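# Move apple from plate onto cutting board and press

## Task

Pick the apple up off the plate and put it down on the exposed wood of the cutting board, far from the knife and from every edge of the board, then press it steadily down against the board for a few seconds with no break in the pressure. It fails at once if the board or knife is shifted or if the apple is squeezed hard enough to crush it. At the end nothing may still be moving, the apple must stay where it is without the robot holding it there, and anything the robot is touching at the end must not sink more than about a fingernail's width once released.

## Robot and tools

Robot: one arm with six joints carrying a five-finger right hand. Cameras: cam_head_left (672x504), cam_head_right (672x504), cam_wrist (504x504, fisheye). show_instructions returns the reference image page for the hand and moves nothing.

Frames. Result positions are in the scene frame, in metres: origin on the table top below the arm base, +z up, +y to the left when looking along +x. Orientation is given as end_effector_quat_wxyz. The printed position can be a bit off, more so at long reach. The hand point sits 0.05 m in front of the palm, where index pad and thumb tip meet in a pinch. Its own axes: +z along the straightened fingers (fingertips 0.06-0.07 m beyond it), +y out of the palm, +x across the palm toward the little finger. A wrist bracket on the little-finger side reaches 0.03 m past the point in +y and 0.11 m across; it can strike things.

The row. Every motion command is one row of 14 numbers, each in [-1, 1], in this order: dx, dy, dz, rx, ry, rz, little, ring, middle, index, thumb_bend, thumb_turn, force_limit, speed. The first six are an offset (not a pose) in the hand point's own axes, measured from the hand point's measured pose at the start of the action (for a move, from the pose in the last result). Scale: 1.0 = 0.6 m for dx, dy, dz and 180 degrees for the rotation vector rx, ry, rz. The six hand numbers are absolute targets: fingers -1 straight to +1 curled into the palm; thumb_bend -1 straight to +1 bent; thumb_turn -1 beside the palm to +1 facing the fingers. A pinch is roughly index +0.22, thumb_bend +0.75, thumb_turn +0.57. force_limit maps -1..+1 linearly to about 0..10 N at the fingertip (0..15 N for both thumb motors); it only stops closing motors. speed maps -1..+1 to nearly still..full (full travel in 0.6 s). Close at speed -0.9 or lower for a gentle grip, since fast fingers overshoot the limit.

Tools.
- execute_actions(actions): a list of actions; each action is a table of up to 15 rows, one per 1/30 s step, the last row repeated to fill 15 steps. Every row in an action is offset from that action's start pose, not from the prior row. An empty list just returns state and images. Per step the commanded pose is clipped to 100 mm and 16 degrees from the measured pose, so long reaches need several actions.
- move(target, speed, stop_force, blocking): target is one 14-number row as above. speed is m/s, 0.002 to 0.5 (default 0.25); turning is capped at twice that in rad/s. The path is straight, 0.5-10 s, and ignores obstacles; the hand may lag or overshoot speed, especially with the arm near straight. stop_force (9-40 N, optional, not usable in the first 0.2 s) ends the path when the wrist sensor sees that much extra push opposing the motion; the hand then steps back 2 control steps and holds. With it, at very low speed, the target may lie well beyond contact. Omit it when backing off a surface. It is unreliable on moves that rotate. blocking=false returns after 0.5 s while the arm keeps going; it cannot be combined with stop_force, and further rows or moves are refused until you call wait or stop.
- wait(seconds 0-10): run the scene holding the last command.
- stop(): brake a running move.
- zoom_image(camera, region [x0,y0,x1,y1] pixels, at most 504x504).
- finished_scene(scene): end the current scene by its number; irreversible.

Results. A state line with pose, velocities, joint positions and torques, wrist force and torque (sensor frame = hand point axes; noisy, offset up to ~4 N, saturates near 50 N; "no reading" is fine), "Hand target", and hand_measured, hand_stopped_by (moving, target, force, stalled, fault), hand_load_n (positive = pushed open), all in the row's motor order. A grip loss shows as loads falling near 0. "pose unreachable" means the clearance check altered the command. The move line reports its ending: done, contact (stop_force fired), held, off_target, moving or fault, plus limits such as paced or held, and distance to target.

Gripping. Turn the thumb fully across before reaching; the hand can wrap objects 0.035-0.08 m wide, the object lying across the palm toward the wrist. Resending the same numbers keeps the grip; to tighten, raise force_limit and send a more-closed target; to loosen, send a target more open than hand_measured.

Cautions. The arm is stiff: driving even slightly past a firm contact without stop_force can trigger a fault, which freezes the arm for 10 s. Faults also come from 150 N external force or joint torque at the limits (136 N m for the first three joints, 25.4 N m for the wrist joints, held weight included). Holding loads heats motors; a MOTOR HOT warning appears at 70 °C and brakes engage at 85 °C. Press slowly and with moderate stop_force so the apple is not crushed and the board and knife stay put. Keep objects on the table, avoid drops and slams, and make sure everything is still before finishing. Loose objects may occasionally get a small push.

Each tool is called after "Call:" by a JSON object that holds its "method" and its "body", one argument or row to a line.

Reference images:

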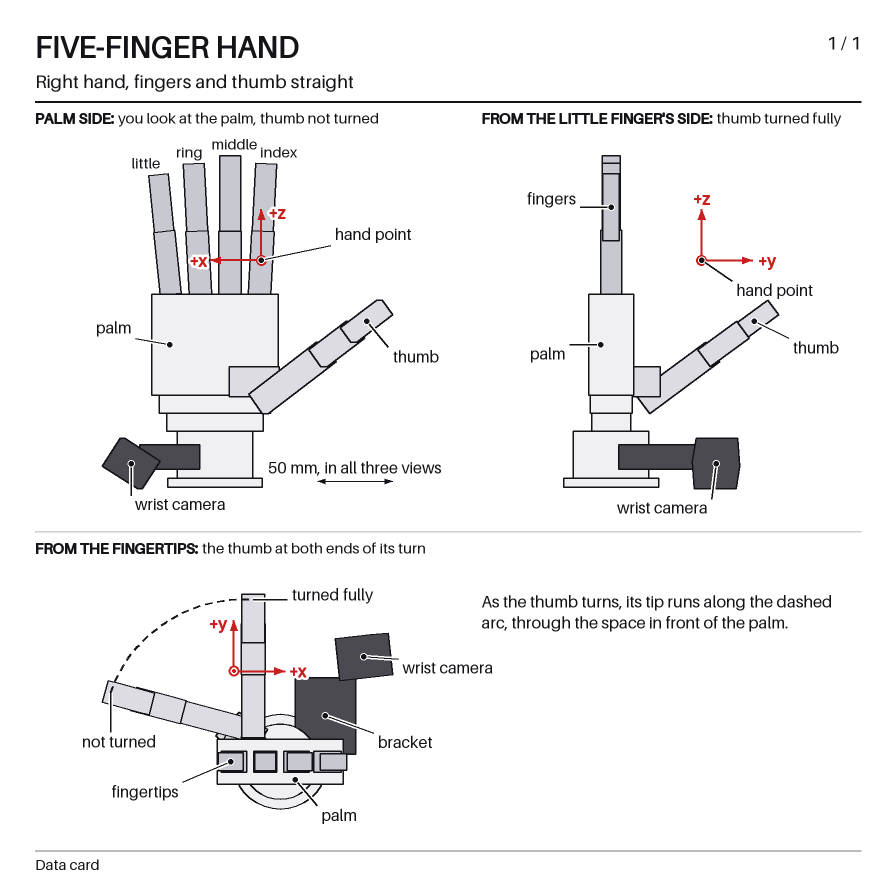

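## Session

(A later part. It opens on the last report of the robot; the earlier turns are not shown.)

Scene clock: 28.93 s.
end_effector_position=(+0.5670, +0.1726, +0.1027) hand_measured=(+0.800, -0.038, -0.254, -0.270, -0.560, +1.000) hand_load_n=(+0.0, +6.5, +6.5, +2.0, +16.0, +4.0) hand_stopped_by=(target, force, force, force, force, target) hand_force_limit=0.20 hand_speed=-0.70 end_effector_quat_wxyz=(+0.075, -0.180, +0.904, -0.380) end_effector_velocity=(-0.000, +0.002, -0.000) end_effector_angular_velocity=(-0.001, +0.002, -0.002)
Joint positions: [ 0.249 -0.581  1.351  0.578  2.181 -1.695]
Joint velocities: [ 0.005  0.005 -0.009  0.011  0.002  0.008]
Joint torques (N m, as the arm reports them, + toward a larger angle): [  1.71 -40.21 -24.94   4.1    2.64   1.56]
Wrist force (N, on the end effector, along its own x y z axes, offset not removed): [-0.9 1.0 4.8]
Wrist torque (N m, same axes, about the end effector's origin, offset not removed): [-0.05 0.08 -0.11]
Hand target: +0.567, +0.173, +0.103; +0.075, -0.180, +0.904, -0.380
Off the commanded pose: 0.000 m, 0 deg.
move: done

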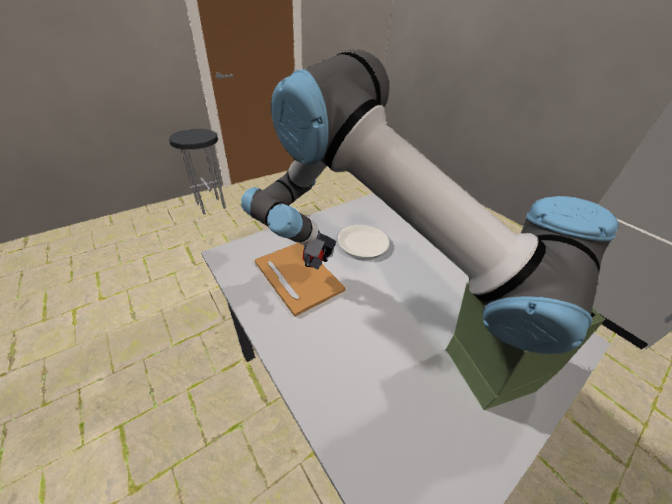

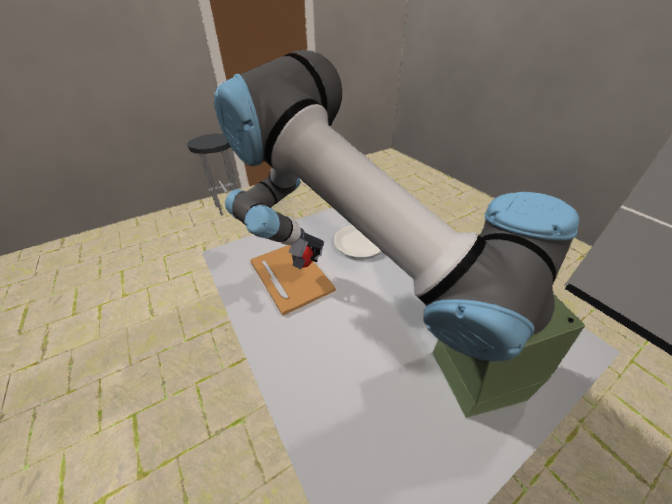

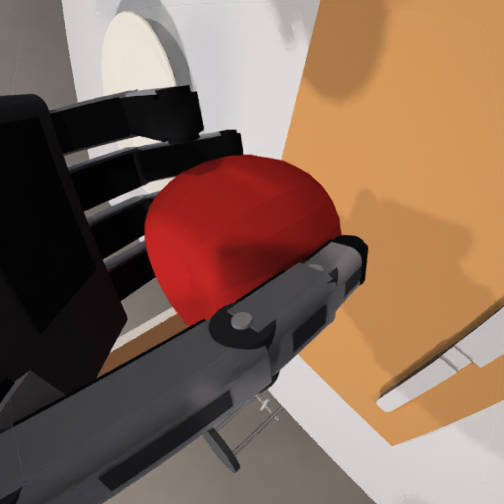

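Call:
{"method": "move", "body": {
  "target": [-0.0096,0.0578,0.0245,0,0,0,0.8,0.8,0.8,0.8,0.8,1,0.2,-0.7],
  "speed": 0.08
}}

Call:
{"method": "zoom_image", "body": {
  "camera": "cam_head_left",
  "region": [230, 190, 390, 330]
}}

Call:
{"method": "zoom_image", "body": {
  "camera": "cam_head_right",
  "region": [220, 190, 380, 330]
}}

Scene clock: 30.77 s.
end_effector_position=(+0.5671, +0.1874, +0.0680) hand_measured=(+0.800, -0.038, -0.254, -0.270, -0.560, +1.000) hand_load_n=(+0.0, +6.5, +6.5, +2.0, +16.0, +4.0) hand_stopped_by=(target, force, force, force, force, target) hand_force_limit=0.20 hand_speed=-0.70 end_effector_quat_wxyz=(+0.075, -0.180, +0.904, -0.380) end_effector_velocity=(+0.000, +0.001, -0.003) end_effector_angular_velocity=(+0.001, +0.000, +0.000)
Joint positions: [ 0.285 -0.499  1.283  0.59   2.188 -1.651]
Joint velocities: [ 0.002  0.007 -0.007  0.001 -0.001  0.003]
Joint torques (N m, as the arm reports them, + toward a larger angle): [  1.79 -41.53 -25.06   4.37   2.86   1.47]
Wrist force (N, on the end effector, along its own x y z axes, offset not removed): [-1.1 0.8 3.6]
Wrist torque (N m, same axes, about the end effector's origin, offset not removed): [0.00 0.18 -0.23]
Hand target: +0.567, +0.187, +0.068; +0.075, -0.180, +0.904, -0.380
Off the commanded pose: 0.000 m, 0 deg.
move: done

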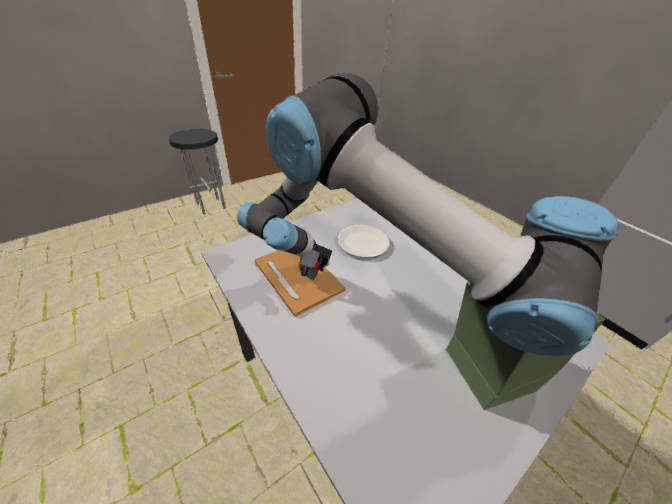

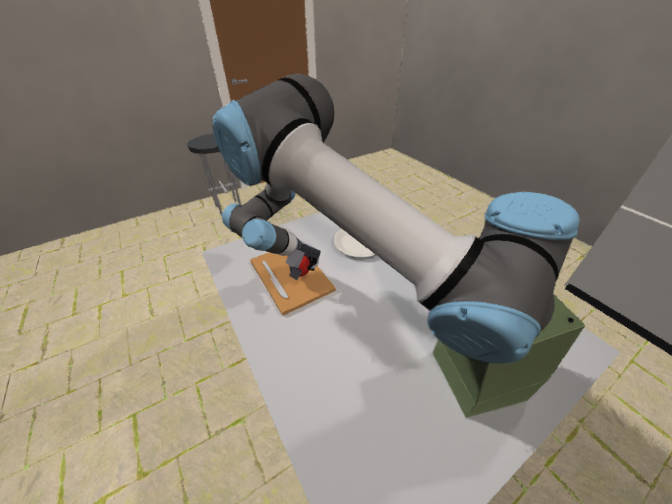

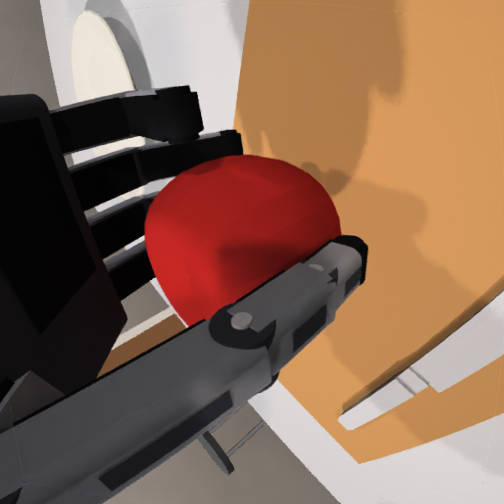

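Region (230, 190, 390, 330) of cam_head_left's 672x504 image, scaled by 3.150, with more detail than that image has; it fills the top 441 rows of this view, and the rest is white.

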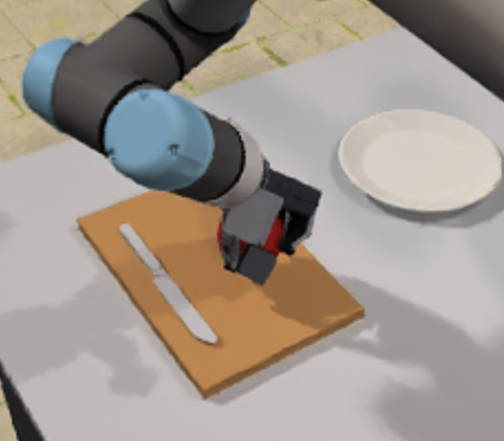

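Region (220, 190, 380, 330) of cam_head_right's 672x504 image, scaled by 3.150, with more detail than that image has; it fills the top 441 rows of this view, and the rest is white.

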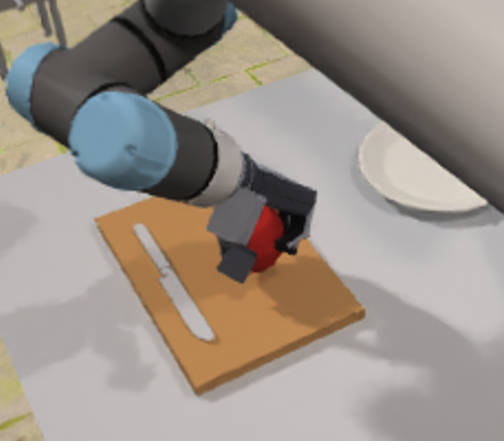

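Call:
{"method": "move", "body": {
  "target": [0,0.0357,0.0351,0,0,0,0.8,0.8,0.8,0.8,0.8,1,0.2,-0.7],
  "speed": 0.005,
  "stop_force": 12
}}

Scene clock: 34.80 s.
end_effector_position=(+0.5673, +0.1875, +0.0505) hand_measured=(+0.800, -0.038, -0.254, -0.270, -0.560, +1.000) hand_load_n=(+0.0, +7.0, +6.0, +1.0, +16.0, +2.0) hand_stopped_by=(target, force, force, force, force, target) hand_force_limit=0.20 hand_speed=-0.70 end_effector_quat_wxyz=(+0.076, -0.180, +0.904, -0.380) end_effector_velocity=(+0.001, +0.000, +0.002) end_effector_angular_velocity=(+0.001, -0.003, +0.000)
Joint positions: [ 0.291 -0.463  1.26   0.58   2.19  -1.644]
Joint velocities: [-0.    -0.004  0.002 -0.001 -0.     0.   ]
Joint torques (N m, as the arm reports them, + toward a larger angle): [ -9.4  -49.14  -0.58   0.5   -0.24  -0.32]
Wrist force (N, on the end effector, along its own x y z axes, offset not removed): [3.3 -9.3 -8.5]
Wrist torque (N m, same axes, about the end effector's origin, offset not removed): [-0.19 0.36 -0.35]
Hand target: +0.567, +0.187, +0.051; +0.075, -0.180, +0.904, -0.380
Off the commanded pose: 0.013 m, 0 deg.
move: contact

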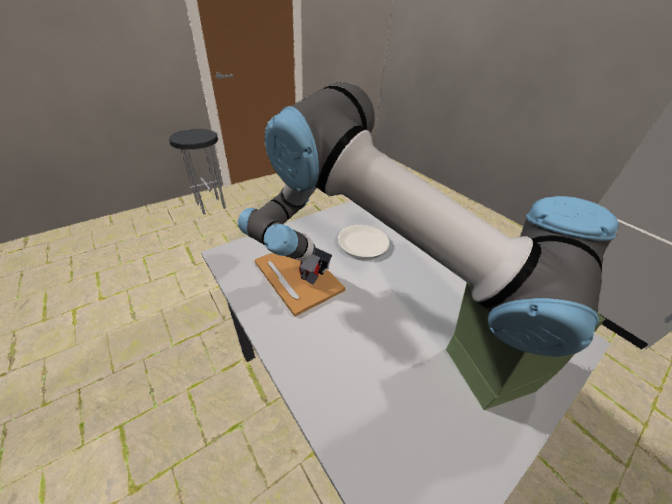

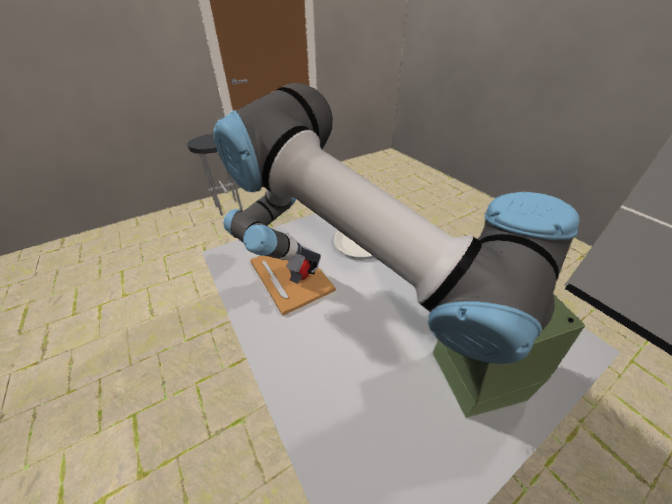

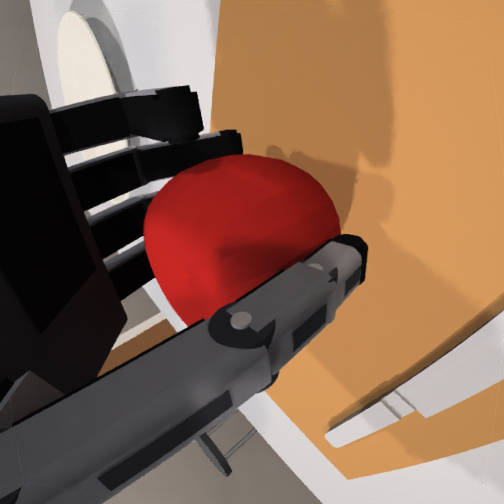

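Call:
{"method": "wait", "body": {
  "seconds": 1
}}

Scene clock: 35.97 s.
end_effector_position=(+0.5671, +0.1874, +0.0508) hand_measured=(+0.800, -0.038, -0.254, -0.270, -0.560, +1.000) hand_load_n=(+0.0, +7.0, +6.5, +1.5, +16.0, +3.0) hand_stopped_by=(target, force, force, force, force, target) hand_force_limit=0.20 hand_speed=-0.70 end_effector_quat_wxyz=(+0.075, -0.180, +0.904, -0.380) end_effector_velocity=(+0.000, +0.000, +0.000) end_effector_angular_velocity=(-0.000, +0.001, +0.001)
Joint positions: [ 0.291 -0.464  1.261  0.58   2.189 -1.644]
Joint velocities: [-0.     0.    -0.002  0.001 -0.    -0.002]
Joint torques (N m, as the arm reports them, + toward a larger angle): [-17.47 -50.17   2.62   3.14  -0.67  -1.08]
Wrist force (N, on the end effector, along its own x y z axes, offset not removed): [1.6 -5.3 -2.6]
Wrist torque (N m, same axes, about the end effector's origin, offset not removed): [-0.48 0.01 -0.28]
Hand target: +0.567, +0.187, +0.051; +0.075, -0.180, +0.904, -0.380
Off the commanded pose: 0.013 m, 0 deg.
wait: 1.00 s; at rest from the start

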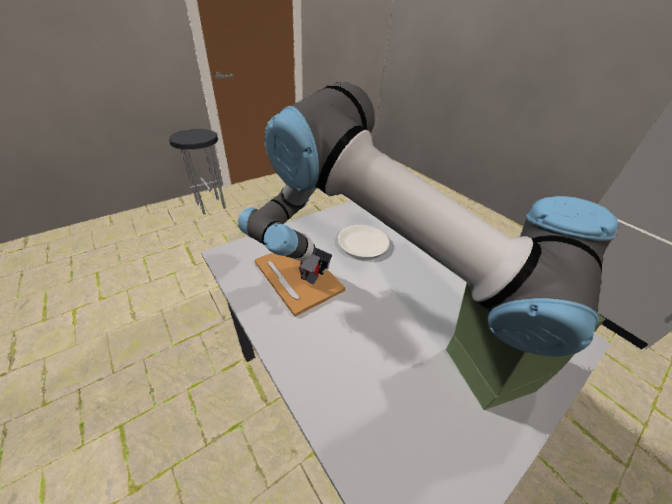

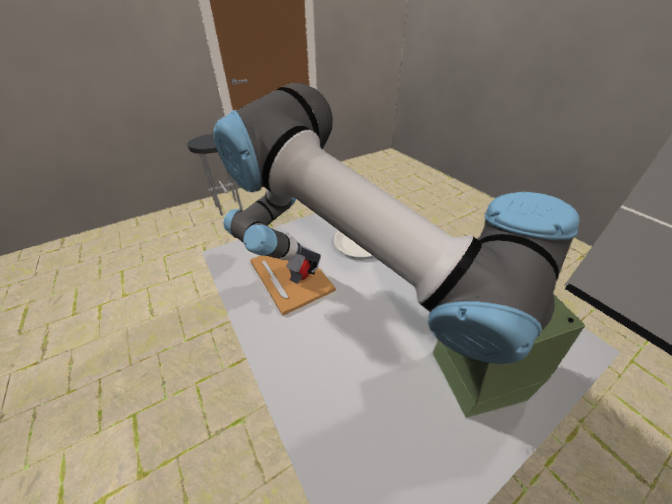

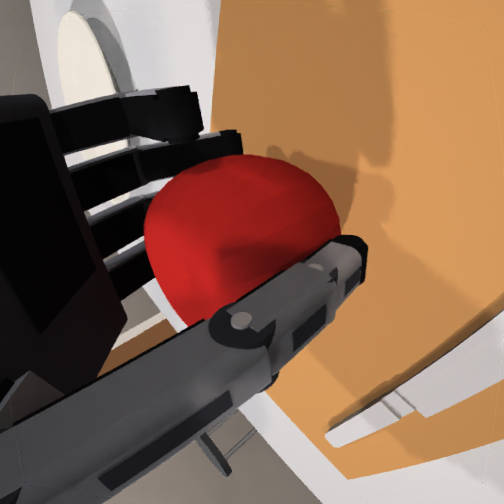

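Call:
{"method": "execute_actions", "body": {
  "actions": [
    [[0,0.0004,0.0004,0,0,0,0.8,0.8,0.8,0.8,0.8,1,0.2,-0.7]]
  ]
}}

Call:
{"method": "wait", "body": {
  "seconds": 1
}}

Scene clock: 36.90 s.
end_effector_position=(+0.5671, +0.1873, +0.0505) hand_measured=(+0.800, -0.038, -0.254, -0.270, -0.560, +1.000) hand_load_n=(+0.0, +6.5, +6.0, +1.5, +16.0, +2.5) hand_stopped_by=(target, force, force, force, force, target) hand_force_limit=0.20 hand_speed=-0.70 end_effector_quat_wxyz=(+0.075, -0.180, +0.904, -0.380) end_effector_velocity=(-0.000, +0.000, +0.000) end_effector_angular_velocity=(-0.001, +0.002, +0.001)
Joint positions: [ 0.291 -0.463  1.261  0.58   2.189 -1.644]
Joint velocities: [ 0.    -0.    -0.     0.001  0.    -0.002]
Joint torques (N m, as the arm reports them, + toward a larger angle): [  1.29 -34.34 -21.96  -1.09   0.21   1.54]
Wrist force (N, on the end effector, along its own x y z axes, offset not removed): [0.5 -9.3 -8.4]
Wrist torque (N m, same axes, about the end effector's origin, offset not removed): [-0.39 0.32 -0.37]
Hand target: +0.567, +0.187, +0.050; +0.075, -0.180, +0.904, -0.380
Off the commanded pose: 0.000 m, 0 deg.

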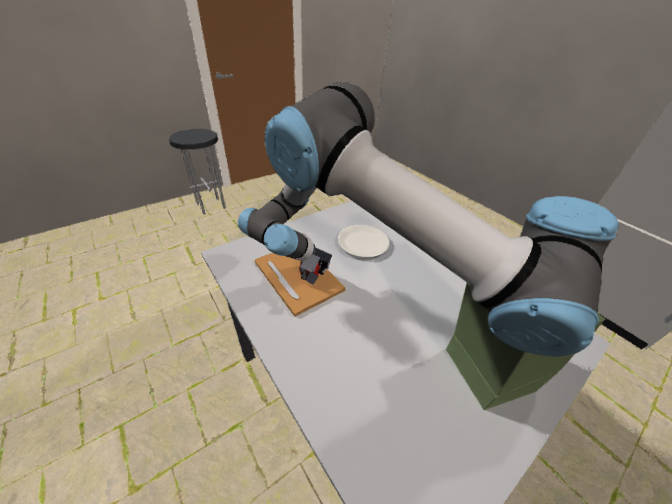

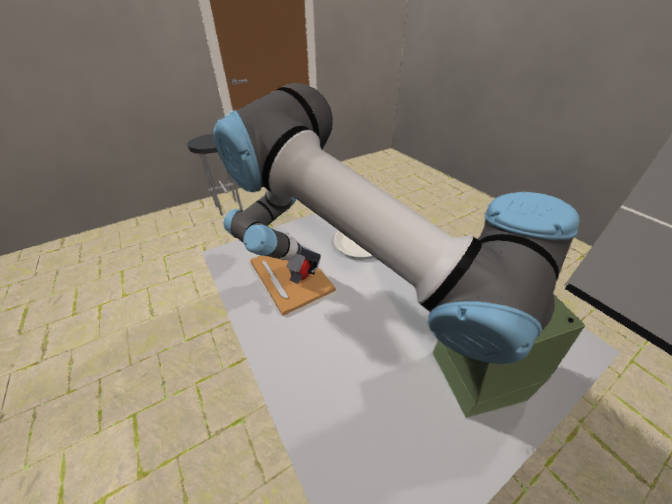

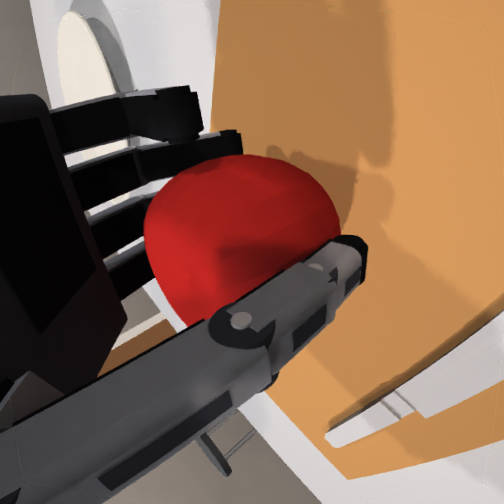

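Scene clock: 37.90 s.
end_effector_position=(+0.5671, +0.1874, +0.0504) hand_measured=(+0.800, -0.038, -0.254, -0.270, -0.560, +1.000) hand_load_n=(+0.0, +7.0, +6.5, +1.5, +15.5, +2.5) hand_stopped_by=(target, force, force, force, force, target) hand_force_limit=0.20 hand_speed=-0.70 end_effector_quat_wxyz=(+0.075, -0.180, +0.904, -0.380) end_effector_velocity=(+0.001, +0.001, +0.001) end_effector_angular_velocity=(+0.001, -0.002, +0.001)
Joint positions: [ 0.291 -0.463  1.261  0.58   2.189 -1.644]
Joint velocities: [ 0.    -0.001 -0.001  0.    -0.    -0.   ]
Joint torques (N m, as the arm reports them, + toward a larger angle): [  2.28 -32.86 -23.46  -1.11   0.95   1.55]
Wrist force (N, on the end effector, along its own x y z axes, offset not removed): [1.5 -10.4 -9.2]
Wrist torque (N m, same axes, about the end effector's origin, offset not removed): [-0.36 0.46 -0.36]
Hand target: +0.567, +0.187, +0.050; +0.075, -0.180, +0.904, -0.380
Off the commanded pose: 0.000 m, 0 deg.
wait: 1.00 s; at rest by 0.17 s

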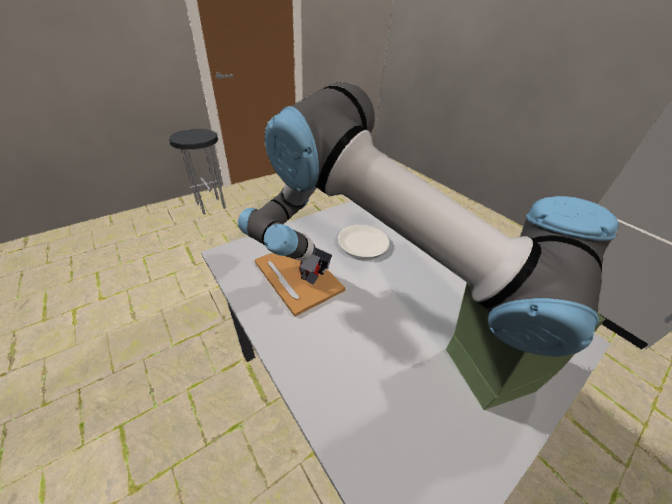

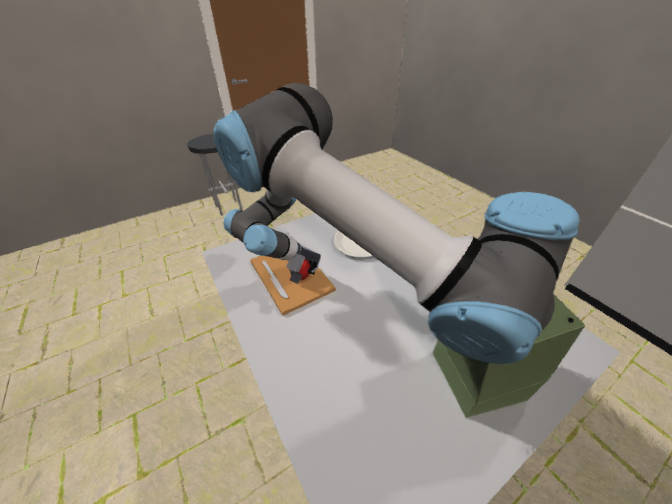

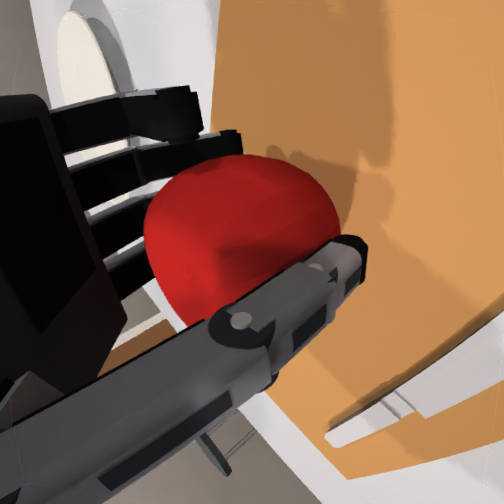

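Call:
{"method": "wait", "body": {
  "seconds": 4
}}

Call:
{"method": "wait", "body": {
  "seconds": 4
}}

Scene clock: 42.23 s.
end_effector_position=(+0.5671, +0.1874, +0.0504) hand_measured=(+0.800, -0.038, -0.254, -0.270, -0.560, +1.000) hand_load_n=(+0.0, +7.0, +6.5, +1.5, +15.5, +2.5) hand_stopped_by=(target, force, force, force, force, target) hand_force_limit=0.20 hand_speed=-0.70 end_effector_quat_wxyz=(+0.075, -0.180, +0.904, -0.380) end_effector_velocity=(-0.000, -0.001, -0.000) end_effector_angular_velocity=(-0.002, +0.001, -0.000)
Joint positions: [ 0.291 -0.463  1.261  0.58   2.189 -1.644]
Joint velocities: [-0.     0.     0.001 -0.     0.002 -0.   ]
Joint torques (N m, as the arm reports them, + toward a larger angle): [  1.71 -33.01 -21.91  -1.15   0.99   1.23]
Wrist force (N, on the end effector, along its own x y z axes, offset not removed): [2.4 -9.4 -10.7]
Wrist torque (N m, same axes, about the end effector's origin, offset not removed): [-0.08 0.17 -0.33]
Hand target: +0.567, +0.187, +0.050; +0.075, -0.180, +0.904, -0.380
Off the commanded pose: 0.000 m, 0 deg.
wait: 4.00 s; at rest from the start

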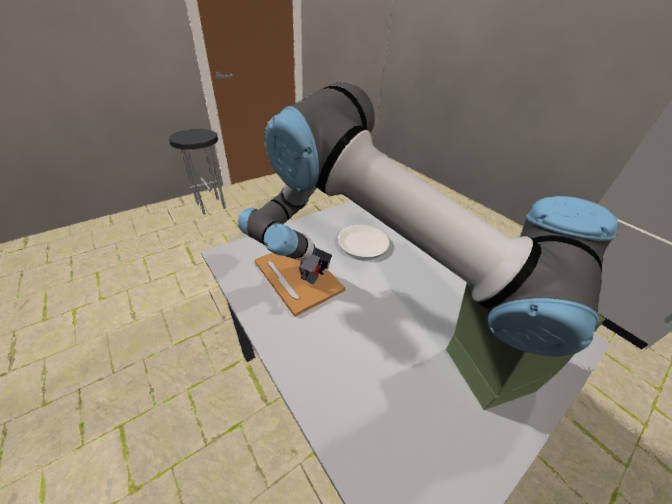

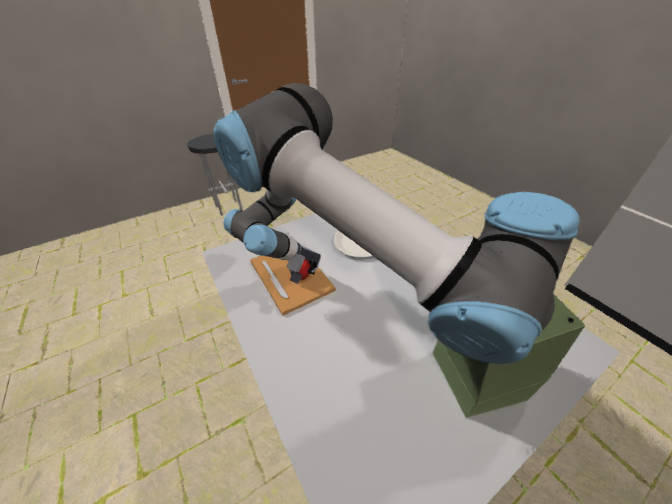

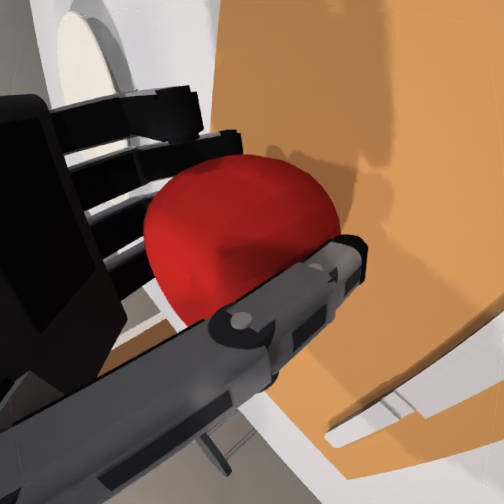

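Scene clock: 46.23 s.
end_effector_position=(+0.5671, +0.1874, +0.0504) hand_measured=(+0.800, -0.038, -0.254, -0.270, -0.560, +1.000) hand_load_n=(+0.0, +7.0, +6.5, +1.5, +15.5, +2.5) hand_stopped_by=(target, force, force, force, force, target) hand_force_limit=0.20 hand_speed=-0.70 end_effector_quat_wxyz=(+0.075, -0.180, +0.904, -0.380) end_effector_velocity=(+0.001, -0.000, +0.000) end_effector_angular_velocity=(+0.000, -0.003, -0.001)
Joint positions: [ 0.291 -0.463  1.261  0.58   2.189 -1.644]
Joint velocities: [-0.001 -0.    -0.001 -0.001  0.001  0.001]
Joint torques (N m, as the arm reports them, + toward a larger angle): [  1.65 -33.61 -22.19  -1.08   0.81   1.16]
Wrist force (N, on the end effector, along its own x y z axes, offset not removed): [0.4 -9.0 -10.5]
Wrist torque (N m, same axes, about the end effector's origin, offset not removed): [-0.07 0.58 -0.40]
Hand target: +0.567, +0.187, +0.050; +0.075, -0.180, +0.904, -0.380
Off the commanded pose: 0.000 m, 0 deg.
wait: 4.00 s; at rest by 0.17 s

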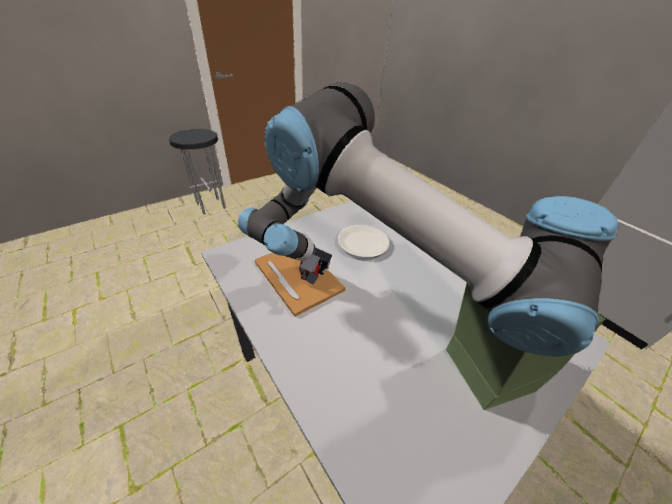

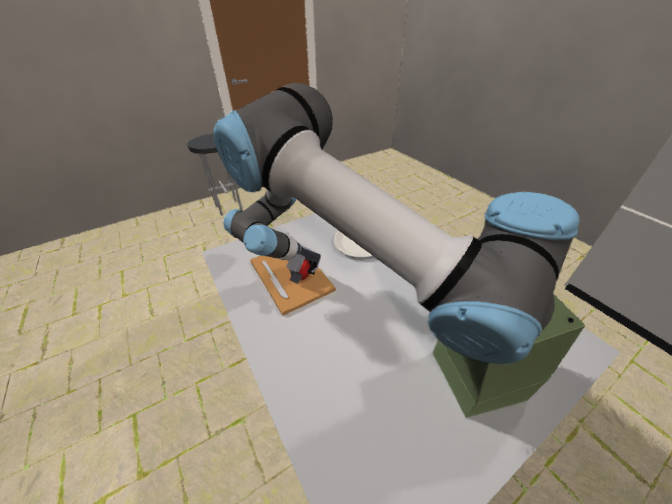

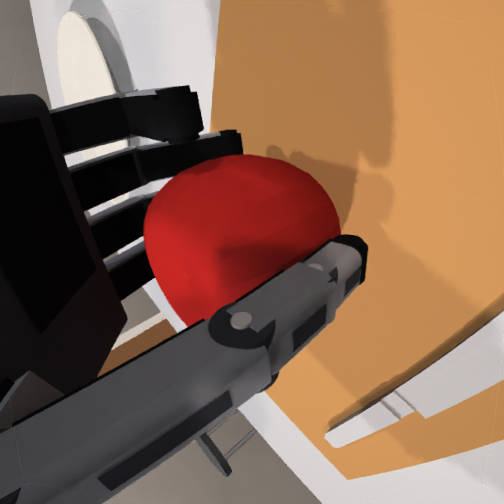

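Call:
{"method": "move", "body": {
  "target": [0,-0.0008,-0.0008,0,0,0,0.8,-1,-1,-1,-1,1,0.2,-0.6],
  "speed": 0.01
}}

Call:
{"method": "move", "body": {
  "target": [0,-0.03,-0.12,0,0,0,0.8,-1,-1,-1,-1,1,0.2,-0.6],
  "speed": 0.08
}}

Call:
{"method": "zoom_image", "body": {
  "camera": "cam_head_right",
  "region": [220, 190, 380, 330]
}}

Scene clock: 48.50 s.
end_effector_position=(+0.5671, +0.1874, +0.0511) hand_measured=(+0.800, -1.000, -1.000, -1.000, -1.000, +1.000) hand_load_n=(+0.0, +0.0, +0.0, +0.0, +0.0, +0.0) hand_stopped_by=(target, target, target, target, target, target) hand_force_limit=0.20 hand_speed=-0.60 end_effector_quat_wxyz=(+0.075, -0.180, +0.904, -0.380) end_effector_velocity=(+0.000, +0.001, +0.000) end_effector_angular_velocity=(+0.002, -0.001, +0.000)
Joint positions: [ 0.29  -0.465  1.262  0.581  2.189 -1.644]
Joint velocities: [ 0.001 -0.001 -0.    -0.    -0.001  0.001]
Joint torques (N m, as the arm reports them, + toward a larger angle): [-16.6  -52.79   2.93   3.96  -0.38  -1.04]
Wrist force (N, on the end effector, along its own x y z axes, offset not removed): [-2.0 -1.0 3.7]
Wrist torque (N m, same axes, about the end effector's origin, offset not removed): [-0.18 0.14 -0.29]
Hand target: +0.567, +0.187, +0.051; +0.075, -0.180, +0.904, -0.380
Off the commanded pose: 0.000 m, 0 deg.
move: done

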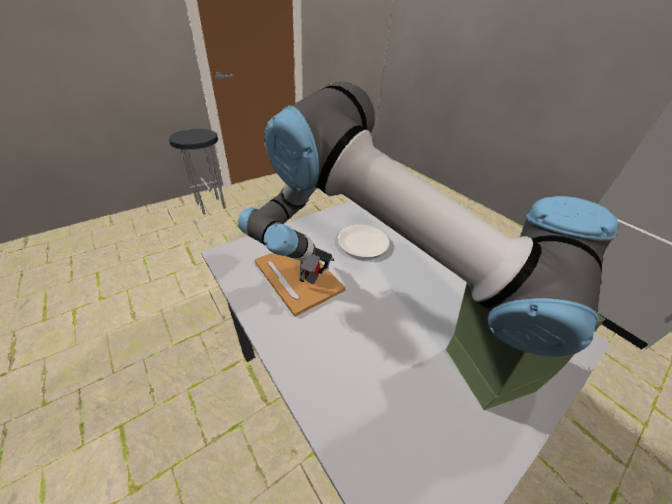

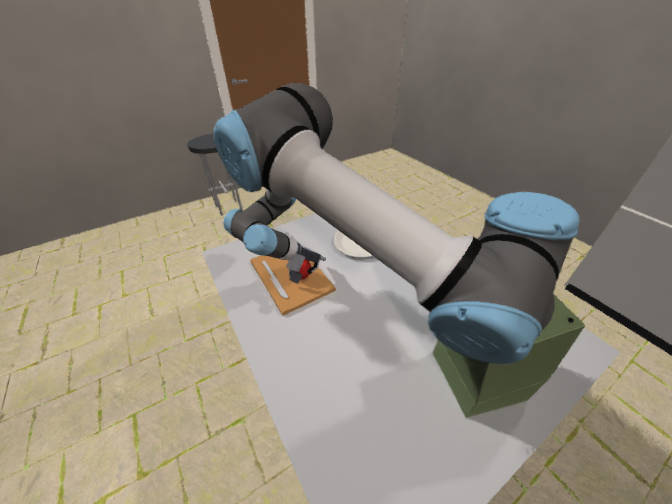

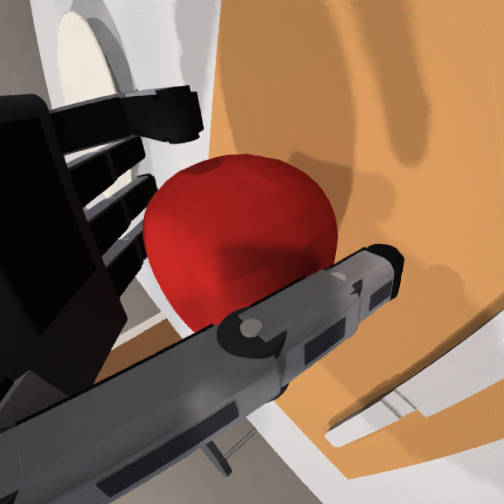

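Scene clock: 49.90 s.
end_effector_position=(+0.5523, +0.2231, +0.1140) hand_measured=(+0.800, -1.000, -1.000, -1.000, -1.000, +1.000) hand_load_n=(+0.0, +0.0, +0.0, +0.0, +0.0, +0.0) hand_stopped_by=(target, target, target, target, target, target) hand_force_limit=0.20 hand_speed=-0.60 end_effector_quat_wxyz=(+0.075, -0.180, +0.904, -0.380) end_effector_velocity=(+0.001, +0.001, +0.003) end_effector_angular_velocity=(+0.001, -0.003, -0.002)
Joint positions: [ 0.34  -0.58   1.301  0.692  2.198 -1.584]
Joint velocities: [ 0.001 -0.004 -0.001  0.004  0.     0.004]
Joint torques (N m, as the arm reports them, + toward a larger angle): [  2.85 -51.38   2.73   4.16   2.62   1.65]
Wrist force (N, on the end effector, along its own x y z axes, offset not removed): [-0.4 -0.5 1.6]
Wrist torque (N m, same axes, about the end effector's origin, offset not removed): [-0.06 0.02 -0.14]
Hand target: +0.552, +0.223, +0.114; +0.075, -0.180, +0.904, -0.380
Off the commanded pose: 0.000 m, 0 deg.
move: done

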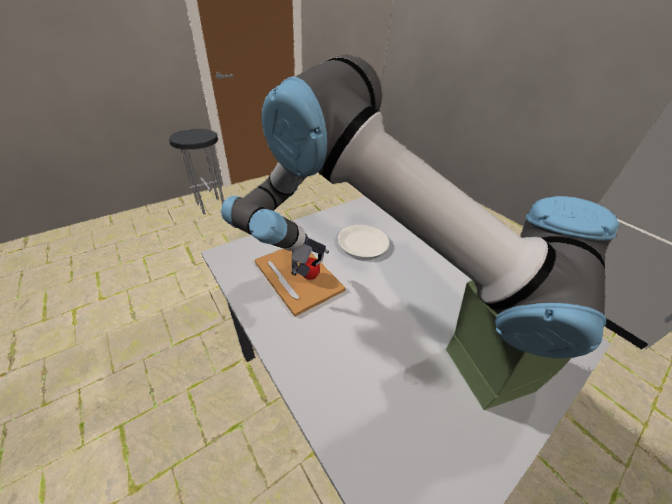

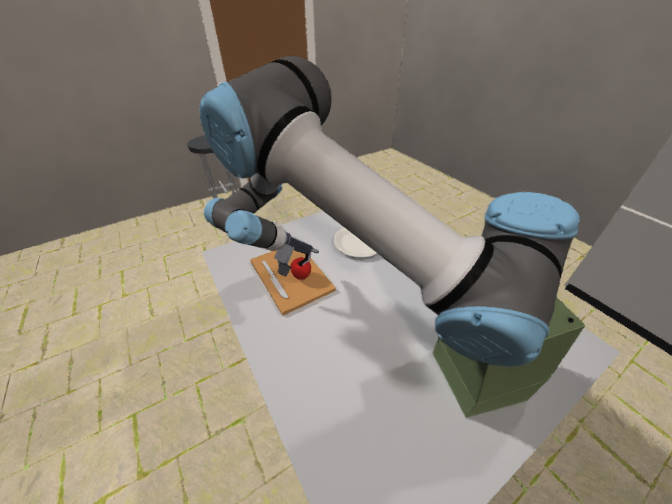

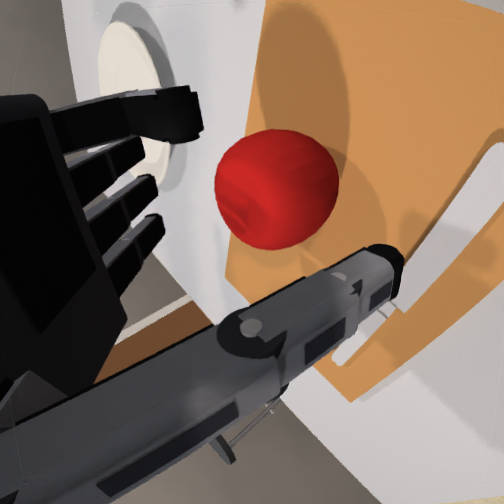

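Region (220, 190, 380, 330) of cam_head_right's 672x504 image, scaled by 3.150, with more detail than that image has; it fills the top 441 rows of this view, and the rest is white.

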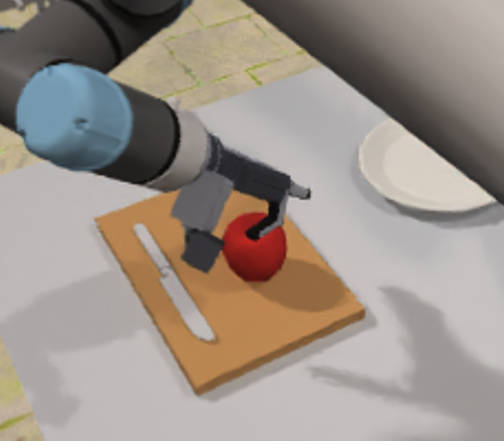

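Call:
{"method": "wait", "body": {
  "seconds": 1
}}

Call:
{"method": "finished_scene", "body": {
  "scene": 1
}}

Scene clock: 51.10 s.
end_effector_position=(+0.5522, +0.2233, +0.1143) hand_measured=(+0.800, -1.000, -1.000, -1.000, -1.000, +1.000) hand_load_n=(+0.0, +0.0, +0.0, +0.0, +0.0, +0.0) hand_stopped_by=(target, target, target, target, target, target) hand_force_limit=0.20 hand_speed=-0.60 end_effector_quat_wxyz=(+0.075, -0.180, +0.904, -0.380) end_effector_velocity=(+0.000, +0.000, +0.000) end_effector_angular_velocity=(+0.000, -0.000, +0.001)
Joint positions: [ 0.34  -0.581  1.301  0.692  2.198 -1.584]
Joint velocities: [ 0.    -0.    -0.001  0.     0.    -0.001]
Joint torques (N m, as the arm reports them, + toward a larger angle): [  1.54 -52.69   1.7    4.04   2.39   1.51]
Wrist force (N, on the end effector, along its own x y z axes, offset not removed): [-0.4 1.0 2.3]
Wrist torque (N m, same axes, about the end effector's origin, offset not removed): [0.14 0.09 -0.13]
Hand target: +0.552, +0.223, +0.114; +0.075, -0.180, +0.904, -0.380
Off the commanded pose: 0.000 m, 0 deg.
wait: 1.00 s; at rest from the start

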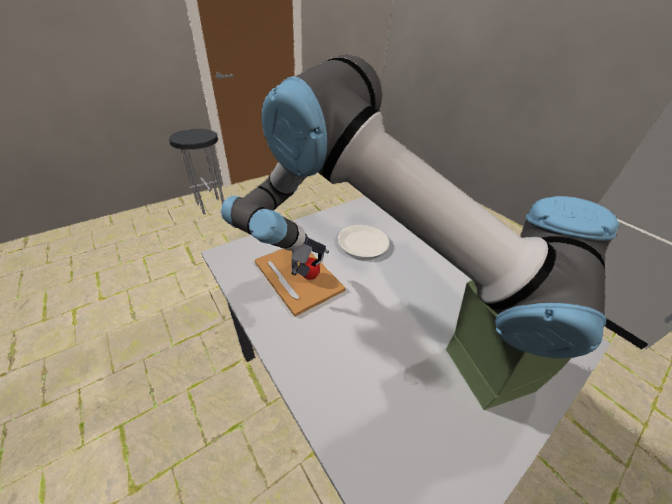

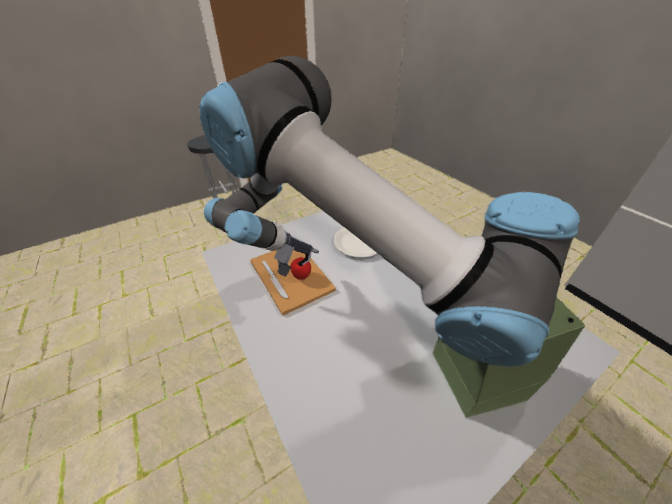

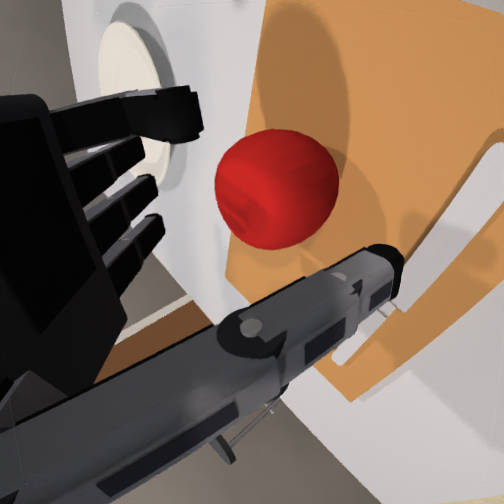

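The scene is finished: the task was done.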